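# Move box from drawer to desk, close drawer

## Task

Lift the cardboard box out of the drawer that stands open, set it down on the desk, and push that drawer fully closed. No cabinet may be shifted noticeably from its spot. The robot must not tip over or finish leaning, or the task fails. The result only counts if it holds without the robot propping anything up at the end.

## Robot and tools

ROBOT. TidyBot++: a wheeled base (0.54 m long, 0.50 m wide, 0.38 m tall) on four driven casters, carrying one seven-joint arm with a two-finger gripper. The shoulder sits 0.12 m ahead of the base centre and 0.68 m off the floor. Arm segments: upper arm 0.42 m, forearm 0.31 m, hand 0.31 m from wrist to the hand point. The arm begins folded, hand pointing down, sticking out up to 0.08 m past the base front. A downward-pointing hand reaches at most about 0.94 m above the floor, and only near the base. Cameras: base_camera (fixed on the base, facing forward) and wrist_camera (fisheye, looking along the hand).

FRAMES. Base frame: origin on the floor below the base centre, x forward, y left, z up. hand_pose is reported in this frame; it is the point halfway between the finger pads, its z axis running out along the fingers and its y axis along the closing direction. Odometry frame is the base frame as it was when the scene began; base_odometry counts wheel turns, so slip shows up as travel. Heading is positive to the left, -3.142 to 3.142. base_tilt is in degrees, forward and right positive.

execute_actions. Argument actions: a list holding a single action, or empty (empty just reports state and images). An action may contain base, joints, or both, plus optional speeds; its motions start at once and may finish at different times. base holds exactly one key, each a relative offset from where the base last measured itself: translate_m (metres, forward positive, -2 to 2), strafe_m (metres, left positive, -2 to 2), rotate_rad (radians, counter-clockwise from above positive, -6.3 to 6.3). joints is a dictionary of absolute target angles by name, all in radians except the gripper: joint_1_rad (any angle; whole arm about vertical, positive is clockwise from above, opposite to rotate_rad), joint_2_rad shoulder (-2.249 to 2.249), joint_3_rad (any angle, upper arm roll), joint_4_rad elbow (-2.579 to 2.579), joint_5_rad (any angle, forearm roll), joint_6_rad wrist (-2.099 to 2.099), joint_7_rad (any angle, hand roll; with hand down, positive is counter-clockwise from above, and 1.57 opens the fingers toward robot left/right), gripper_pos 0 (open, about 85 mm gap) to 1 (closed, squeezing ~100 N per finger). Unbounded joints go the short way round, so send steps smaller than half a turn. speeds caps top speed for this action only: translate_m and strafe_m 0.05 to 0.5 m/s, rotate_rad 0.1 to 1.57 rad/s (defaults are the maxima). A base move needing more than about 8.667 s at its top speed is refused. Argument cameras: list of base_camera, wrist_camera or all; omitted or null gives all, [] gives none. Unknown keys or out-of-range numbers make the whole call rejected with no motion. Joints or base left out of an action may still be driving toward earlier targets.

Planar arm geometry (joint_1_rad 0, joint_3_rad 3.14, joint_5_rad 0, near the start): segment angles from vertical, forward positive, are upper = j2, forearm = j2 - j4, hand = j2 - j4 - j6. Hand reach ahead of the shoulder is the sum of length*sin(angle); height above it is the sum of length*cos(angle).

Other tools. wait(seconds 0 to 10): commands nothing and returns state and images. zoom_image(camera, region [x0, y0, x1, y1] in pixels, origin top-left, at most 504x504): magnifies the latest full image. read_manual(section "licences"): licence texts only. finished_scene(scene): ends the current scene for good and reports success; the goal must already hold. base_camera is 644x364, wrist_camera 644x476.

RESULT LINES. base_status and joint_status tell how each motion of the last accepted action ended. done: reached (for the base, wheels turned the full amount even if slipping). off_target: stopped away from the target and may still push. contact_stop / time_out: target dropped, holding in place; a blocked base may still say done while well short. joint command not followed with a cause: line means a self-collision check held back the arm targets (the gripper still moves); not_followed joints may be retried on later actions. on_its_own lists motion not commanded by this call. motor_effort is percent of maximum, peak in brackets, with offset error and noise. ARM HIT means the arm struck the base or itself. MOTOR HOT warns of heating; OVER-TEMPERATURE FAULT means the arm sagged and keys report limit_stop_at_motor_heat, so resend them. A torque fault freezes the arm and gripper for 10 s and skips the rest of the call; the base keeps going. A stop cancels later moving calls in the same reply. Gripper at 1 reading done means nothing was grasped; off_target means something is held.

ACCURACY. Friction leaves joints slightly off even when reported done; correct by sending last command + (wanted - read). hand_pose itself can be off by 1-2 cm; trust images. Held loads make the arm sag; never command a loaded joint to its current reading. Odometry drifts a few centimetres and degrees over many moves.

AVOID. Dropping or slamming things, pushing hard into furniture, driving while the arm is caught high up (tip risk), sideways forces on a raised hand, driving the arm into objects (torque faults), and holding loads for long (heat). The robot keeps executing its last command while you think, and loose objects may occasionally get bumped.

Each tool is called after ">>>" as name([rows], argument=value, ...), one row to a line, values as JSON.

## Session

>>> execute_actions(actions=[])

Scene clock: 0.00 s.
base_odometry: x=+0.000 y=+0.000 heading=+0.000 (m, m, rad; odometry frame)
base_tilt: forward=+0.0 right=-0.1 (deg)
base_status: not commanded
joint_positions: joint_1_rad=-0.052 joint_2_rad=-0.391 joint_3_rad=+3.126 joint_4_rad=-2.488 joint_5_rad=-0.027 joint_6_rad=-0.872 joint_7_rad=+1.561 gripper_pos=+0.000
joint_status: not commanded
motor_effort: joint_1_rad=+1 joint_2_rad=+1 joint_3_rad=+0 joint_4_rad=+14 joint_5_rad=+0 joint_6_rad=+0 joint_7_rad=+0 (%)
hand_pose: x=+0.2829 y=+0.0183 z=+0.6063 quat_wxyz=(-0.011, +0.996, +0.021, +0.086) (m; base frame)
pictures: base_camera, wrist_camera
Images, in order (width x height): base_camera 644x364, wrist_camera 644x476.

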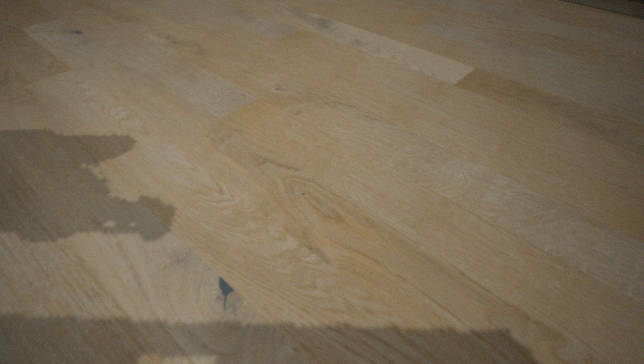

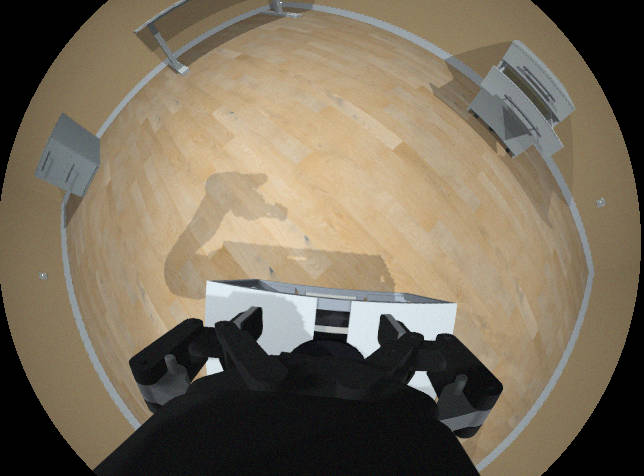

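>>> execute_actions([
  {"base": {"rotate_rad": -0.75}, "joints": {"joint_6_rad": 0.0, "joint_1_rad": 0.0, "joint_3_rad": 3.14, "joint_5_rad": 0.0}},
])

Scene clock: 3.13 s.
base_odometry: x=+0.000 y=+0.000 heading=-0.750 (m, m, rad; odometry frame)
base_tilt: forward=+0.0 right=-0.1 (deg)
base_status: done
joint_positions: joint_1_rad=-0.013 joint_2_rad=-0.391 joint_3_rad=+3.129 joint_4_rad=-2.486 joint_5_rad=-0.027 joint_6_rad=-0.003 joint_7_rad=+1.561 gripper_pos=+0.000
joint_status: all done
motor_effort: joint_1_rad=+0(1) joint_2_rad=-5(4) joint_3_rad=+1(2) joint_4_rad=+20(21) joint_5_rad=+1(1) joint_6_rad=+7(8) joint_7_rad=+0(0) (%)
hand_pose: x=+0.4995 y=+0.0111 z=+0.7567 quat_wxyz=(-0.013, +0.867, -0.004, +0.498) (m; base frame)
pictures: base_camera, wrist_camera
Images, in order (width x height): base_camera 644x364, wrist_camera 644x476.

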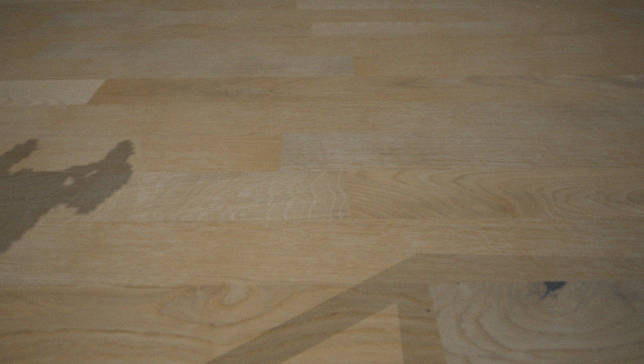

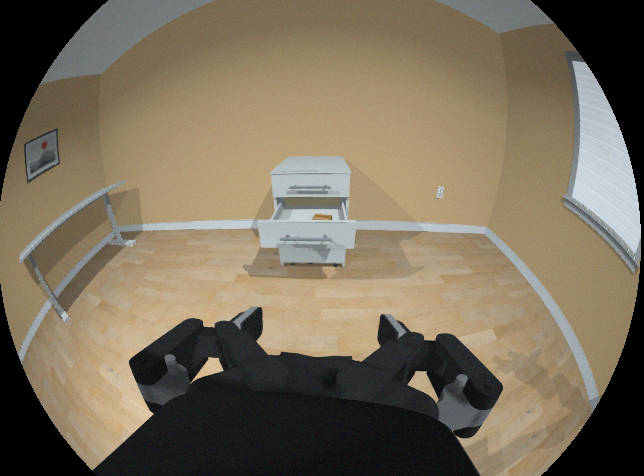

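>>> execute_actions([
  {"base": {"translate_m": 0.7}, "joints": {"joint_2_rad": 0.1, "joint_4_rad": -1.37, "joint_6_rad": -1.45, "joint_7_rad": 1.57}},
])

Scene clock: 10.40 s.
base_odometry: x=+0.512 y=-0.478 heading=-0.750 (m, m, rad; odometry frame)
base_tilt: forward=+0.0 right=-0.1 (deg)
base_status: done
joint_positions: joint_1_rad=-0.013 joint_2_rad=+0.091 joint_3_rad=+3.129 joint_4_rad=-1.378 joint_5_rad=-0.027 joint_6_rad=-1.424 joint_7_rad=+1.561 gripper_pos=+0.000
joint_status: all done
motor_effort: joint_1_rad=+0(0) joint_2_rad=-20(22) joint_3_rad=+0(1) joint_4_rad=+19(24) joint_5_rad=+0(0) joint_6_rad=+2(8) joint_7_rad=+0(1) (%)
hand_pose: x=+0.5460 y=+0.0203 z=+0.8313 quat_wxyz=(-0.016, +0.992, +0.007, +0.124) (m; base frame)
pictures: base_camera, wrist_camera
Images, in order (width x height): base_camera 644x364, wrist_camera 644x476.

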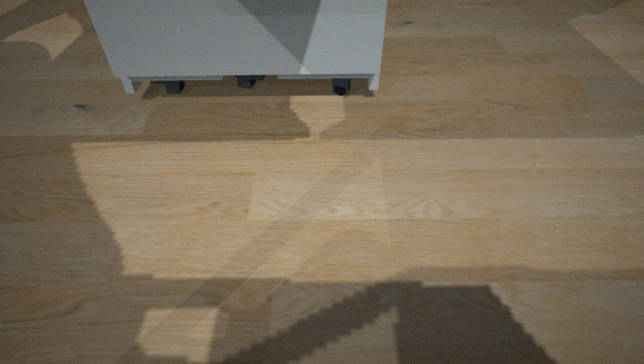

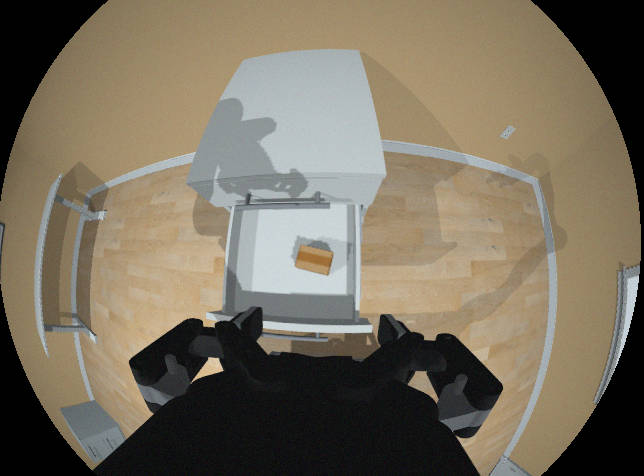

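>>> zoom_image(camera="wrist_camera", region=[190, 170, 400, 350])

Region (190, 170, 400, 350) of wrist_camera's 644x476 image, scaled by 2.400; it fills the top 432 rows of this view, and the rest is white.

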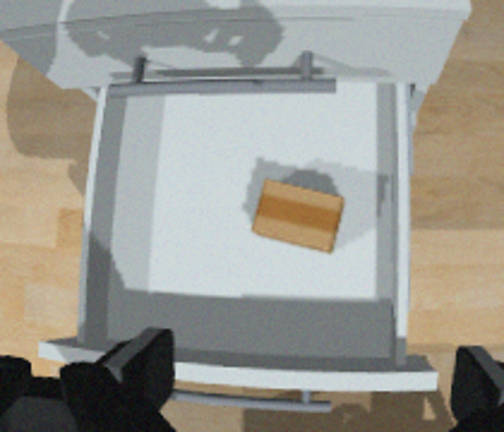

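>>> execute_actions([
  {"joints": {"joint_1_rad": -0.105, "joint_2_rad": 0.625, "joint_3_rad": 3.155, "joint_4_rad": -1.24, "joint_5_rad": 0.03, "joint_6_rad": -1.25, "joint_7_rad": 2.82}},
], cameras=["wrist_camera"])

Scene clock: 24.27 s.
base_odometry: x=+0.512 y=-0.478 heading=-0.750 (m, m, rad; odometry frame)
base_tilt: forward=+0.0 right=-0.1 (deg)
base_status: not commanded
joint_positions: joint_1_rad=-0.089 joint_2_rad=+0.622 joint_3_rad=+3.133 joint_4_rad=-1.252 joint_5_rad=+0.003 joint_6_rad=-1.275 joint_7_rad=+2.780 gripper_pos=+0.000
joint_status: all done
motor_effort: joint_1_rad=+1(2) joint_2_rad=-36(39) joint_3_rad=-1(1) joint_4_rad=+18(19) joint_5_rad=+0(0) joint_6_rad=-1(2) joint_7_rad=+0(0) (%)
hand_pose: x=+0.6593 y=+0.0529 z=+0.6189 quat_wxyz=(-0.003, +0.794, +0.608, -0.002) (m; base frame)
pictures: wrist_camera
Images, in order (width x height): wrist_camera 644x476.

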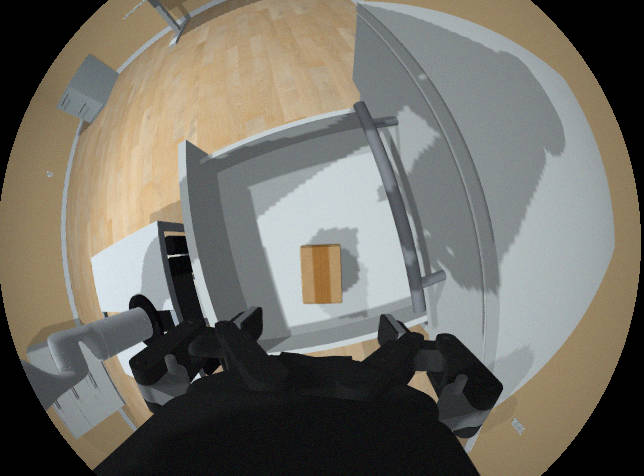

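>>> execute_actions([
  {"joints": {"joint_2_rad": 0.785, "joint_4_rad": -1.457, "joint_6_rad": -0.89}},
], cameras=["wrist_camera"])

Scene clock: 34.70 s.
base_odometry: x=+0.512 y=-0.477 heading=-0.750 (m, m, rad; odometry frame)
base_tilt: forward=+0.0 right=-0.1 (deg)
base_status: not commanded
joint_positions: joint_1_rad=-0.089 joint_2_rad=+0.784 joint_3_rad=+3.134 joint_4_rad=-1.449 joint_5_rad=+0.004 joint_6_rad=-0.911 joint_7_rad=+2.780 gripper_pos=+0.000
joint_status: all done
motor_effort: joint_1_rad=+1(0) joint_2_rad=-37(41) joint_3_rad=-1(1) joint_4_rad=+15(16) joint_5_rad=+0(0) joint_6_rad=+0(7) joint_7_rad=+0(1) (%)
hand_pose: x=+0.6604 y=+0.0531 z=+0.4750 quat_wxyz=(-0.002, +0.794, +0.608, -0.001) (m; base frame)
pictures: wrist_camera
Images, in order (width x height): wrist_camera 644x476.

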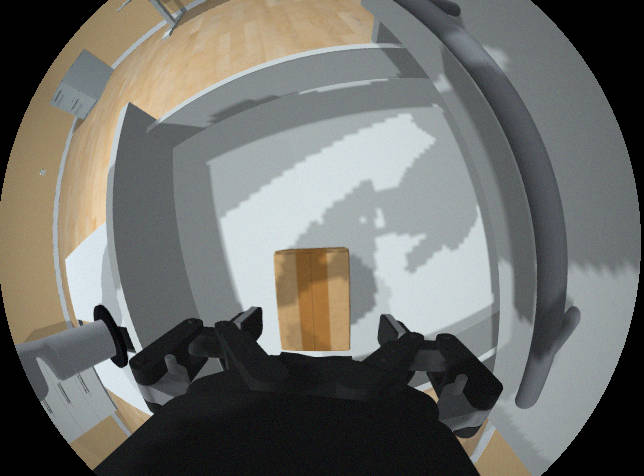

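>>> execute_actions([
  {"joints": {"joint_2_rad": 0.872, "joint_4_rad": -1.525, "joint_6_rad": -0.732}},
], cameras=["wrist_camera"])

Scene clock: 40.17 s.
base_odometry: x=+0.512 y=-0.477 heading=-0.750 (m, m, rad; odometry frame)
base_tilt: forward=+0.0 right=-0.1 (deg)
base_status: not commanded
joint_positions: joint_1_rad=-0.089 joint_2_rad=+0.870 joint_3_rad=+3.134 joint_4_rad=-1.520 joint_5_rad=+0.004 joint_6_rad=-0.754 joint_7_rad=+2.780 gripper_pos=+0.000
joint_status: all done
motor_effort: joint_1_rad=+1(1) joint_2_rad=-38(41) joint_3_rad=-1(1) joint_4_rad=+12(13) joint_5_rad=+1(0) joint_6_rad=-1(0) joint_7_rad=+0(0) (%)
hand_pose: x=+0.6519 y=+0.0527 z=+0.4122 quat_wxyz=(-0.002, +0.794, +0.608, +0.000) (m; base frame)
pictures: wrist_camera
Images, in order (width x height): wrist_camera 644x476.

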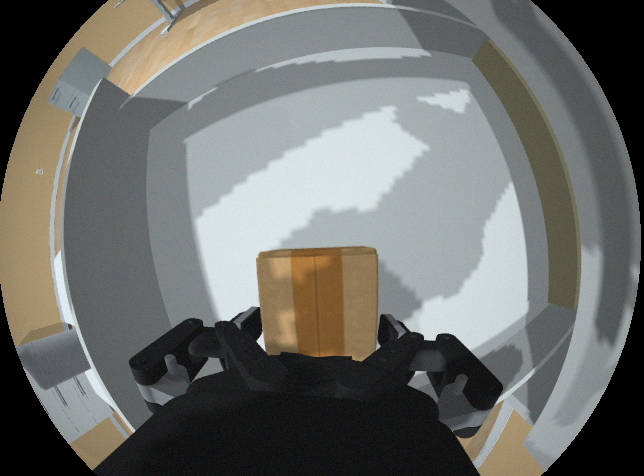

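>>> execute_actions([
  {"joints": {"gripper_pos": 1.0}},
], cameras=["wrist_camera"])

Scene clock: 42.77 s.
base_odometry: x=+0.512 y=-0.478 heading=-0.750 (m, m, rad; odometry frame)
base_tilt: forward=+0.0 right=-0.1 (deg)
base_status: not commanded
joint_positions: joint_1_rad=-0.089 joint_2_rad=+0.866 joint_3_rad=+3.134 joint_4_rad=-1.520 joint_5_rad=+0.005 joint_6_rad=-0.752 joint_7_rad=+2.780 gripper_pos=+0.339
joint_status: gripper_pos off_target (ended at +0.339, target +1.000)
motor_effort: joint_1_rad=+1(0) joint_2_rad=-35(40) joint_3_rad=-1(2) joint_4_rad=+11(13) joint_5_rad=+0(0) joint_6_rad=-2(3) joint_7_rad=+0(0) (%)
hand_pose: x=+0.6539 y=+0.0521 z=+0.4146 quat_wxyz=(+0.000, +0.794, +0.608, +0.002) (m; base frame)
pictures: wrist_camera
Images, in order (width x height): wrist_camera 644x476.

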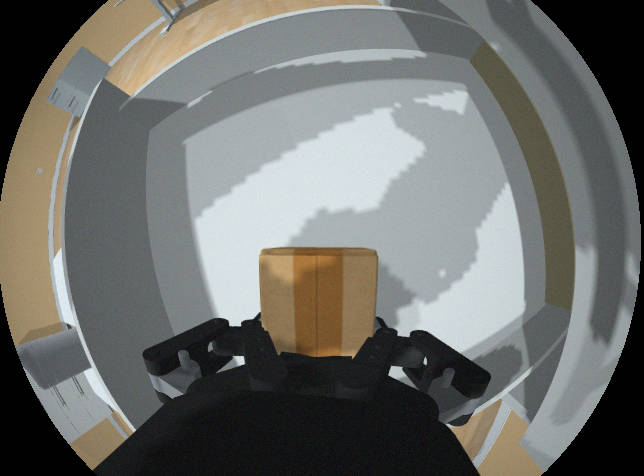

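>>> execute_actions([
  {"base": {"translate_m": -0.03}, "joints": {"joint_2_rad": 0.525, "joint_4_rad": -1.46, "joint_6_rad": -1.16}},
], cameras=["wrist_camera"])

>>> execute_actions([
  {"base": {"translate_m": -0.27}, "joints": {"joint_1_rad": -0.2, "joint_7_rad": 2.97}},
])

Scene clock: 50.63 s.
base_odometry: x=+0.490 y=-0.457 heading=-0.750 (m, m, rad; odometry frame)
base_tilt: forward=+0.0 right=-0.1 (deg)
base_status: done
joint_positions: joint_1_rad=-0.090 joint_2_rad=+0.528 joint_3_rad=+3.135 joint_4_rad=-1.468 joint_5_rad=+0.005 joint_6_rad=-1.138 joint_7_rad=+2.780 gripper_pos=+0.339
joint_status: all done
motor_effort: joint_1_rad=+0(0) joint_2_rad=-33(43) joint_3_rad=-1(2) joint_4_rad=+16(18) joint_5_rad=+0(0) joint_6_rad=+0(3) joint_7_rad=+0(0) (%)
hand_pose: x=+0.6176 y=+0.0479 z=+0.6043 quat_wxyz=(+0.003, +0.794, +0.608, +0.003) (m; base frame)
pictures: wrist_camera
Images, in order (width x height): wrist_camera 644x476.

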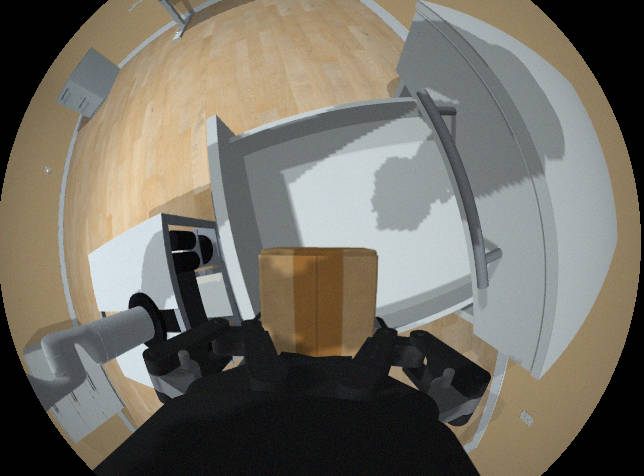

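Scene clock: 52.57 s.
base_odometry: x=+0.292 y=-0.273 heading=-0.750 (m, m, rad; odometry frame)
base_tilt: forward=+0.0 right=-0.1 (deg)
base_status: done
joint_positions: joint_1_rad=-0.196 joint_2_rad=+0.528 joint_3_rad=+3.143 joint_4_rad=-1.466 joint_5_rad=+0.008 joint_6_rad=-1.140 joint_7_rad=+2.929 gripper_pos=+0.339
joint_status: all done
motor_effort: joint_1_rad=+1(5) joint_2_rad=-33(36) joint_3_rad=-1(2) joint_4_rad=+16(17) joint_5_rad=+0(1) joint_6_rad=-1(1) joint_7_rad=+0(0) (%)
hand_pose: x=+0.6108 y=+0.0958 z=+0.6047 quat_wxyz=(+0.005, +0.713, +0.702, +0.001) (m; base frame)
pictures: base_camera, wrist_camera
Images, in order (width x height): base_camera 644x364, wrist_camera 644x476.

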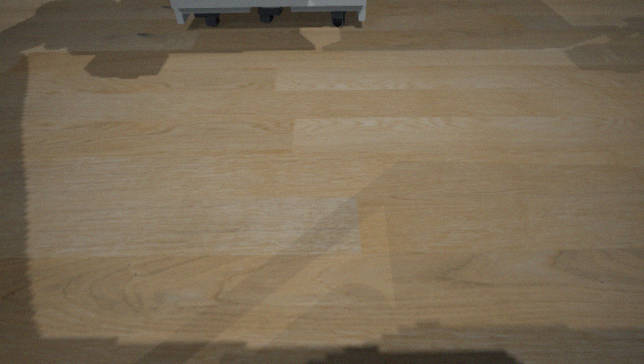

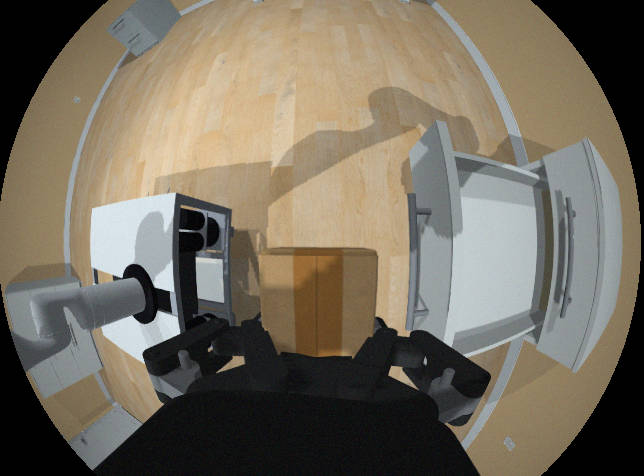

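>>> execute_actions([
  {"joints": {"joint_2_rad": 0.865, "joint_4_rad": -1.678, "joint_6_rad": -0.59}},
], cameras=["wrist_camera"])

Scene clock: 57.57 s.
base_odometry: x=+0.292 y=-0.273 heading=-0.750 (m, m, rad; odometry frame)
base_tilt: forward=+0.0 right=-0.1 (deg)
base_status: not commanded
joint_positions: joint_1_rad=-0.196 joint_2_rad=+0.872 joint_3_rad=+3.143 joint_4_rad=-1.677 joint_5_rad=+0.008 joint_6_rad=-0.614 joint_7_rad=+2.929 gripper_pos=+0.339
joint_status: all done
motor_effort: joint_1_rad=+1(1) joint_2_rad=-38(41) joint_3_rad=-1(1) joint_4_rad=+10(16) joint_5_rad=+0(0) joint_6_rad=-1(2) joint_7_rad=+0(0) (%)
hand_pose: x=+0.6013 y=+0.0945 z=+0.3807 quat_wxyz=(-0.003, +0.711, +0.703, -0.010) (m; base frame)
pictures: wrist_camera
Images, in order (width x height): wrist_camera 644x476.

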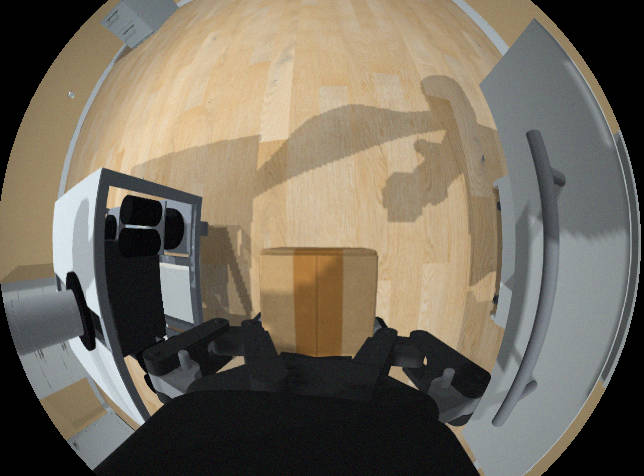

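>>> execute_actions([
  {"base": {"translate_m": 0.32}, "speeds": {"translate_m": 0.12}},
])

Scene clock: 63.80 s.
base_odometry: x=+0.526 y=-0.491 heading=-0.751 (m, m, rad; odometry frame)
base_tilt: forward=+0.0 right=-0.1 (deg)
base_status: done
joint_positions: joint_1_rad=-0.196 joint_2_rad=+0.872 joint_3_rad=+3.143 joint_4_rad=-1.691 joint_5_rad=+0.008 joint_6_rad=-0.615 joint_7_rad=+2.929 gripper_pos=+0.340
joint_status: not commanded
motor_effort: joint_1_rad=+1(3) joint_2_rad=-37(38) joint_3_rad=-1(2) joint_4_rad=+10(16) joint_5_rad=+0(1) joint_6_rad=-1(5) joint_7_rad=+0(0) (%)
hand_pose: x=+0.5928 y=+0.0931 z=+0.3784 quat_wxyz=(-0.008, +0.711, +0.703, -0.017) (m; base frame)
pictures: base_camera, wrist_camera
Images, in order (width x height): base_camera 644x364, wrist_camera 644x476.

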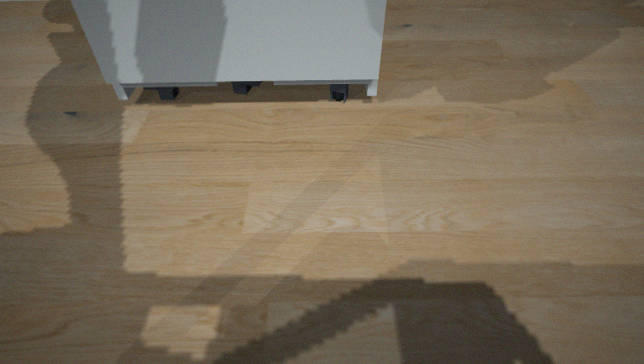

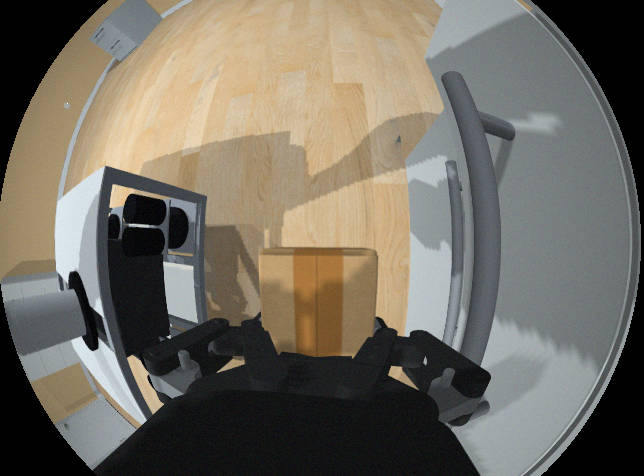

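>>> execute_actions([
  {"base": {"translate_m": 0.06}, "speeds": {"translate_m": 0.06}},
])

Scene clock: 66.53 s.
base_odometry: x=+0.570 y=-0.532 heading=-0.752 (m, m, rad; odometry frame)
base_tilt: forward=+0.0 right=-0.1 (deg)
base_status: done
joint_positions: joint_1_rad=-0.197 joint_2_rad=+0.872 joint_3_rad=+3.143 joint_4_rad=-1.689 joint_5_rad=+0.008 joint_6_rad=-0.615 joint_7_rad=+2.929 gripper_pos=+0.340
joint_status: not commanded
motor_effort: joint_1_rad=+1(2) joint_2_rad=-38(38) joint_3_rad=-1(1) joint_4_rad=+12(15) joint_5_rad=+1(1) joint_6_rad=+1(3) joint_7_rad=+0(0) (%)
hand_pose: x=+0.5935 y=+0.0935 z=+0.3786 quat_wxyz=(-0.007, +0.711, +0.703, -0.016) (m; base frame)
pictures: base_camera, wrist_camera
Images, in order (width x height): base_camera 644x364, wrist_camera 644x476.

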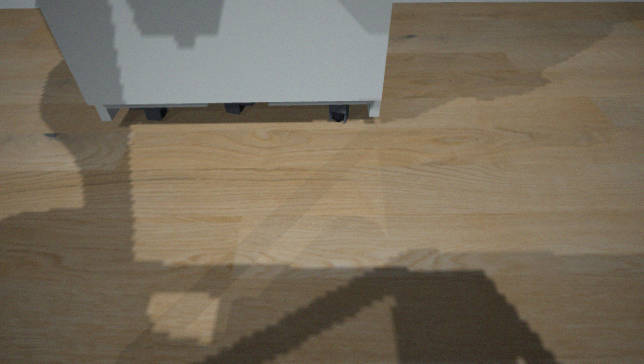

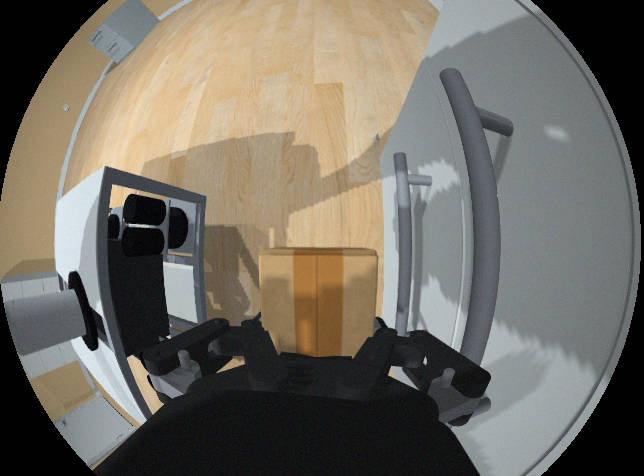

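>>> zoom_image(camera="wrist_camera", region=[360, 0, 520, 170])

Region (360, 0, 520, 170) of wrist_camera's 644x476 image, scaled by 2.965; it fills the left 474 columns of this view, and the rest is white.

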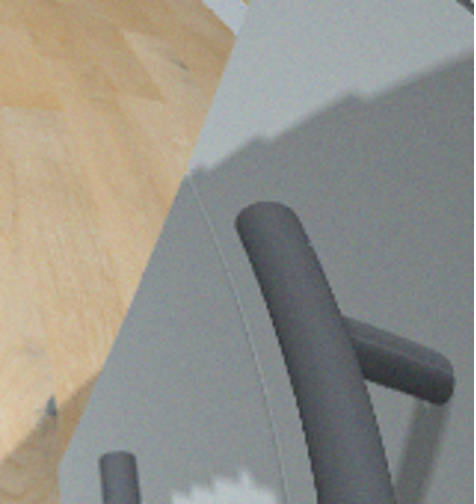

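>>> execute_actions([
  {"base": {"translate_m": -0.12}},
], cameras=[])

>>> execute_actions([
  {"base": {"rotate_rad": 1.45}, "joints": {"joint_1_rad": 0.0, "joint_2_rad": -0.1, "joint_4_rad": -1.6, "joint_6_rad": -0.7, "joint_7_rad": 1.55}},
], cameras=["wrist_camera"])

Scene clock: 74.47 s.
base_odometry: x=+0.482 y=-0.450 heading=-0.752 (m, m, rad; odometry frame)
base_tilt: forward=+0.0 right=-0.1 (deg)
base_status: done
joint_positions: joint_1_rad=-0.197 joint_2_rad=+0.872 joint_3_rad=+3.143 joint_4_rad=-1.681 joint_5_rad=+0.008 joint_6_rad=-0.612 joint_7_rad=+2.929 gripper_pos=+0.340
joint_status: not commanded
motor_effort: joint_1_rad=+0(0) joint_2_rad=-36(38) joint_3_rad=-1(2) joint_4_rad=+10(11) joint_5_rad=+0(0) joint_6_rad=-1(2) joint_7_rad=+0(0) (%)
hand_pose: x=+0.5994 y=+0.0948 z=+0.3800 quat_wxyz=(-0.004, +0.711, +0.703, -0.011) (m; base frame)
pictures: none
No camera images: the call's "cameras" was empty. Leave "cameras" out to get every camera's image.

Scene clock: 76.93 s.
base_odometry: x=+0.482 y=-0.450 heading=+0.697 (m, m, rad; odometry frame)
base_tilt: forward=+0.0 right=-0.1 (deg)
base_status: done
joint_positions: joint_1_rad=-0.016 joint_2_rad=-0.089 joint_3_rad=+3.143 joint_4_rad=-1.615 joint_5_rad=+0.008 joint_6_rad=-0.678 joint_7_rad=+1.592 gripper_pos=+0.340
joint_status: all done
motor_effort: joint_1_rad=+1(6) joint_2_rad=-18(39) joint_3_rad=+0(5) joint_4_rad=+24(24) joint_5_rad=+1(2) joint_6_rad=+7(8) joint_7_rad=+0(0) (%)
hand_pose: x=+0.6466 y=+0.0076 z=+0.9306 quat_wxyz=(+0.005, +0.892, +0.018, +0.452) (m; base frame)
pictures: wrist_camera
Images, in order (width x height): wrist_camera 644x476.

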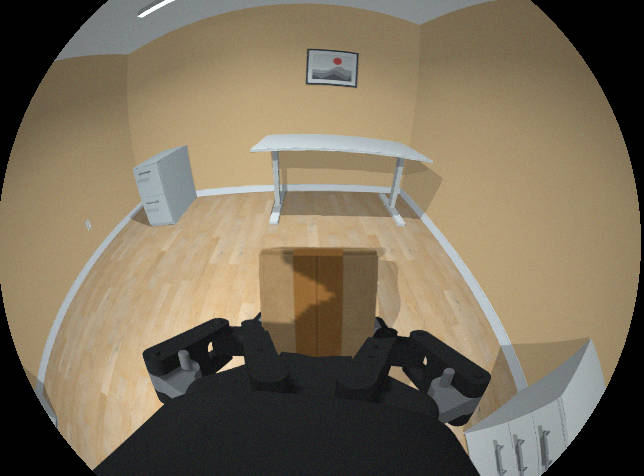

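>>> execute_actions([
  {"base": {"translate_m": 1.65}, "joints": {"joint_2_rad": 0.1, "joint_4_rad": -0.84, "joint_6_rad": -1.97}},
])

Scene clock: 87.47 s.
base_odometry: x=+1.746 y=+0.611 heading=+0.698 (m, m, rad; odometry frame)
base_tilt: forward=+0.0 right=-0.1 (deg)
base_status: done
joint_positions: joint_1_rad=-0.016 joint_2_rad=+0.099 joint_3_rad=+3.143 joint_4_rad=-0.852 joint_5_rad=+0.008 joint_6_rad=-1.950 joint_7_rad=+1.592 gripper_pos=+0.340
joint_status: all done
motor_effort: joint_1_rad=+1(0) joint_2_rad=-19(22) joint_3_rad=-1(1) joint_4_rad=+18(25) joint_5_rad=+0(0) joint_6_rad=+2(8) joint_7_rad=+0(0) (%)
hand_pose: x=+0.4907 y=+0.0045 z=+0.9808 quat_wxyz=(+0.004, +0.993, +0.016, +0.120) (m; base frame)
pictures: base_camera, wrist_camera
Images, in order (width x height): base_camera 644x364, wrist_camera 644x476.

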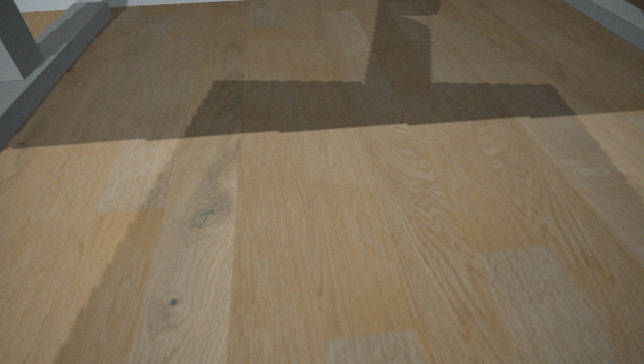

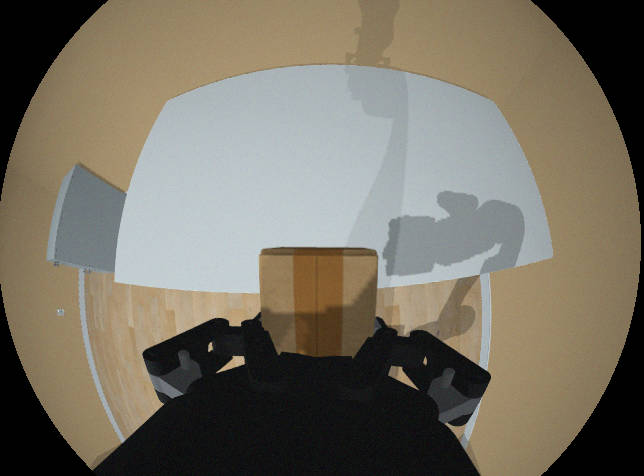

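>>> execute_actions([
  {"base": {"translate_m": 0.19}, "joints": {"joint_2_rad": 0.33, "joint_4_rad": -1.065, "joint_6_rad": -1.735}},
], cameras=["wrist_camera"])

Scene clock: 94.07 s.
base_odometry: x=+1.892 y=+0.733 heading=+0.698 (m, m, rad; odometry frame)
base_tilt: forward=+0.0 right=-0.1 (deg)
base_status: done
joint_positions: joint_1_rad=-0.016 joint_2_rad=+0.345 joint_3_rad=+3.143 joint_4_rad=-1.069 joint_5_rad=+0.008 joint_6_rad=-1.751 joint_7_rad=+1.592 gripper_pos=+0.340
joint_status: all done
motor_effort: joint_1_rad=+1(0) joint_2_rad=-28(38) joint_3_rad=+0(1) joint_4_rad=+18(20) joint_5_rad=+1(1) joint_6_rad=-1(3) joint_7_rad=+0(0) (%)
hand_pose: x=+0.5646 y=+0.0055 z=+0.8154 quat_wxyz=(+0.004, +1.000, +0.017, -0.012) (m; base frame)
pictures: wrist_camera
Images, in order (width x height): wrist_camera 644x476.

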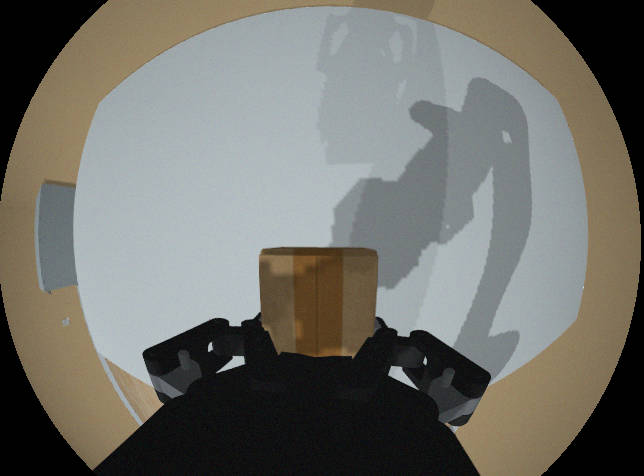

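>>> execute_actions([
  {"joints": {"joint_4_rad": -1.215, "joint_6_rad": -1.56}},
], cameras=["wrist_camera"])

Scene clock: 97.03 s.
base_odometry: x=+1.892 y=+0.733 heading=+0.698 (m, m, rad; odometry frame)
base_tilt: forward=+0.0 right=-0.1 (deg)
base_status: not commanded
joint_positions: joint_1_rad=-0.016 joint_2_rad=+0.345 joint_3_rad=+3.143 joint_4_rad=-1.212 joint_5_rad=+0.008 joint_6_rad=-1.584 joint_7_rad=+1.592 gripper_pos=+0.340
joint_status: all done
motor_effort: joint_1_rad=+1(1) joint_2_rad=-29(31) joint_3_rad=+0(1) joint_4_rad=+19(20) joint_5_rad=+0(1) joint_6_rad=-1(1) joint_7_rad=+0(0) (%)
hand_pose: x=+0.5759 y=+0.0056 z=+0.7710 quat_wxyz=(+0.004, +1.000, +0.018, +0.000) (m; base frame)
pictures: wrist_camera
Images, in order (width x height): wrist_camera 644x476.

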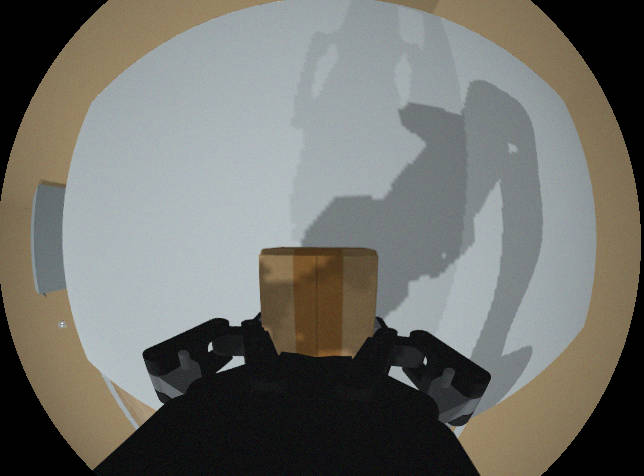

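>>> execute_actions([
  {"joints": {"joint_4_rad": -1.275, "joint_6_rad": -1.5}},
], cameras=["wrist_camera"])

Scene clock: 100.23 s.
base_odometry: x=+1.892 y=+0.733 heading=+0.698 (m, m, rad; odometry frame)
base_tilt: forward=+0.0 right=-0.1 (deg)
base_status: not commanded
joint_positions: joint_1_rad=-0.016 joint_2_rad=+0.345 joint_3_rad=+3.143 joint_4_rad=-1.273 joint_5_rad=+0.008 joint_6_rad=-1.525 joint_7_rad=+1.592 gripper_pos=+0.340
joint_status: all done
motor_effort: joint_1_rad=+1(0) joint_2_rad=-29(30) joint_3_rad=+0(0) joint_4_rad=+18(19) joint_5_rad=+1(1) joint_6_rad=+0(1) joint_7_rad=+0(0) (%)
hand_pose: x=+0.5750 y=+0.0056 z=+0.7518 quat_wxyz=(+0.004, +1.000, +0.018, +0.000) (m; base frame)
pictures: wrist_camera
Images, in order (width x height): wrist_camera 644x476.

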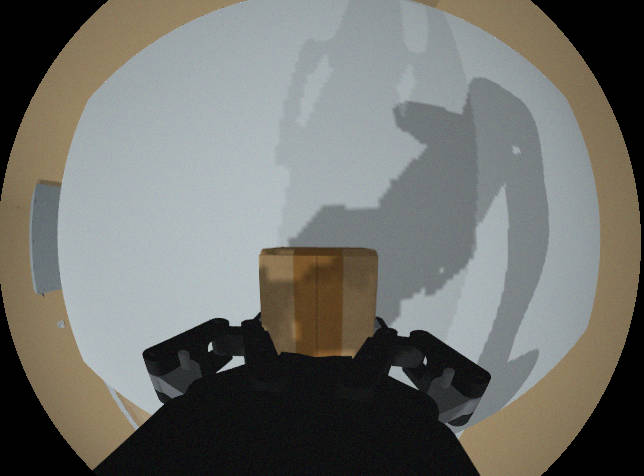

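>>> execute_actions([
  {"joints": {"joint_4_rad": -1.32, "joint_6_rad": -1.455}},
], cameras=["wrist_camera"])

Scene clock: 102.47 s.
base_odometry: x=+1.892 y=+0.733 heading=+0.698 (m, m, rad; odometry frame)
base_tilt: forward=+0.0 right=-0.1 (deg)
base_status: not commanded
joint_positions: joint_1_rad=-0.016 joint_2_rad=+0.334 joint_3_rad=+3.143 joint_4_rad=-1.310 joint_5_rad=+0.008 joint_6_rad=-1.478 joint_7_rad=+1.592 gripper_pos=+0.340
joint_status: all done
motor_effort: joint_1_rad=+1(1) joint_2_rad=-26(30) joint_3_rad=+0(1) joint_4_rad=+16(18) joint_5_rad=+1(1) joint_6_rad=-1(2) joint_7_rad=+0(0) (%)
hand_pose: x=+0.5764 y=+0.0056 z=+0.7449 quat_wxyz=(+0.004, +1.000, +0.018, +0.009) (m; base frame)
pictures: wrist_camera
Images, in order (width x height): wrist_camera 644x476.

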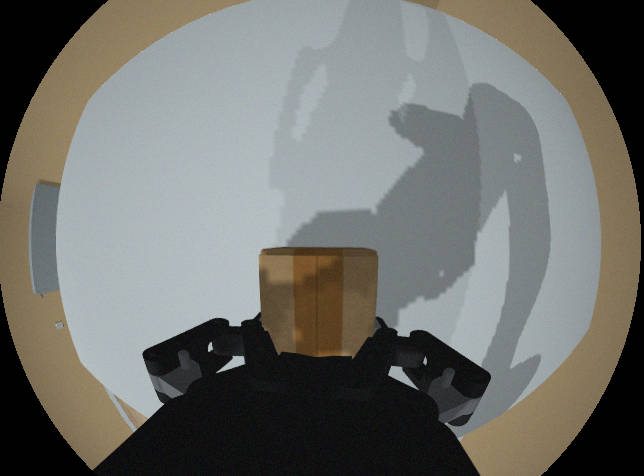

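Contact made. Release and lift.

>>> execute_actions([
  {"joints": {"gripper_pos": 0.0}},
], cameras=[])

>>> execute_actions([
  {"joints": {"joint_4_rad": -1.05, "joint_6_rad": -1.75}},
], cameras=["wrist_camera"])

Scene clock: 105.97 s.
base_odometry: x=+1.892 y=+0.733 heading=+0.698 (m, m, rad; odometry frame)
base_tilt: forward=+0.0 right=-0.2 (deg)
base_status: not commanded
joint_positions: joint_1_rad=-0.016 joint_2_rad=+0.334 joint_3_rad=+3.143 joint_4_rad=-1.311 joint_5_rad=+0.008 joint_6_rad=-1.478 joint_7_rad=+1.592 gripper_pos=+0.000
joint_status: all done
motor_effort: joint_1_rad=+1(1) joint_2_rad=-28(28) joint_3_rad=+0(0) joint_4_rad=+18(18) joint_5_rad=+1(1) joint_6_rad=+0(1) joint_7_rad=+0(0) (%)
hand_pose: x=+0.5761 y=+0.0056 z=+0.7450 quat_wxyz=(+0.004, +1.000, +0.018, +0.009) (m; base frame)
pictures: none
No camera images: the call's "cameras" was empty. Leave "cameras" out to get every camera's image.

Scene clock: 107.30 s.
base_odometry: x=+1.892 y=+0.733 heading=+0.698 (m, m, rad; odometry frame)
base_tilt: forward=+0.0 right=-0.1 (deg)
base_status: not commanded
joint_positions: joint_1_rad=-0.016 joint_2_rad=+0.334 joint_3_rad=+3.143 joint_4_rad=-1.058 joint_5_rad=+0.008 joint_6_rad=-1.726 joint_7_rad=+1.592 gripper_pos=+0.000
joint_status: all done
motor_effort: joint_1_rad=+0(1) joint_2_rad=-28(29) joint_3_rad=+0(0) joint_4_rad=+18(19) joint_5_rad=+0(1) joint_6_rad=+0(1) joint_7_rad=+0(0) (%)
hand_pose: x=+0.5735 y=+0.0056 z=+0.8241 quat_wxyz=(+0.004, +1.000, +0.017, +0.012) (m; base frame)
pictures: wrist_camera
Images, in order (width x height): wrist_camera 644x476.

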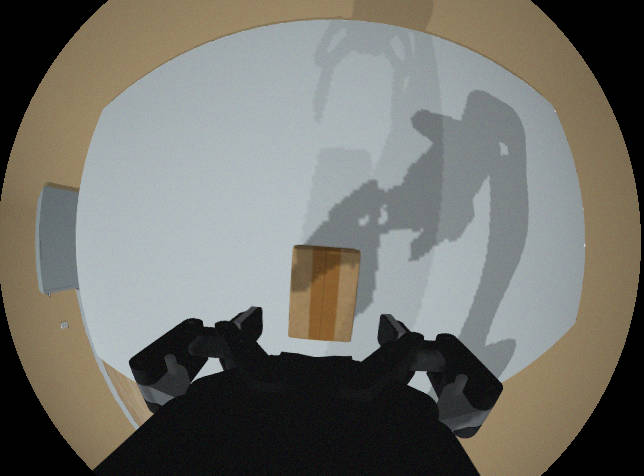

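>>> finished_scene(scene=2)

The scene is finished: the task was done.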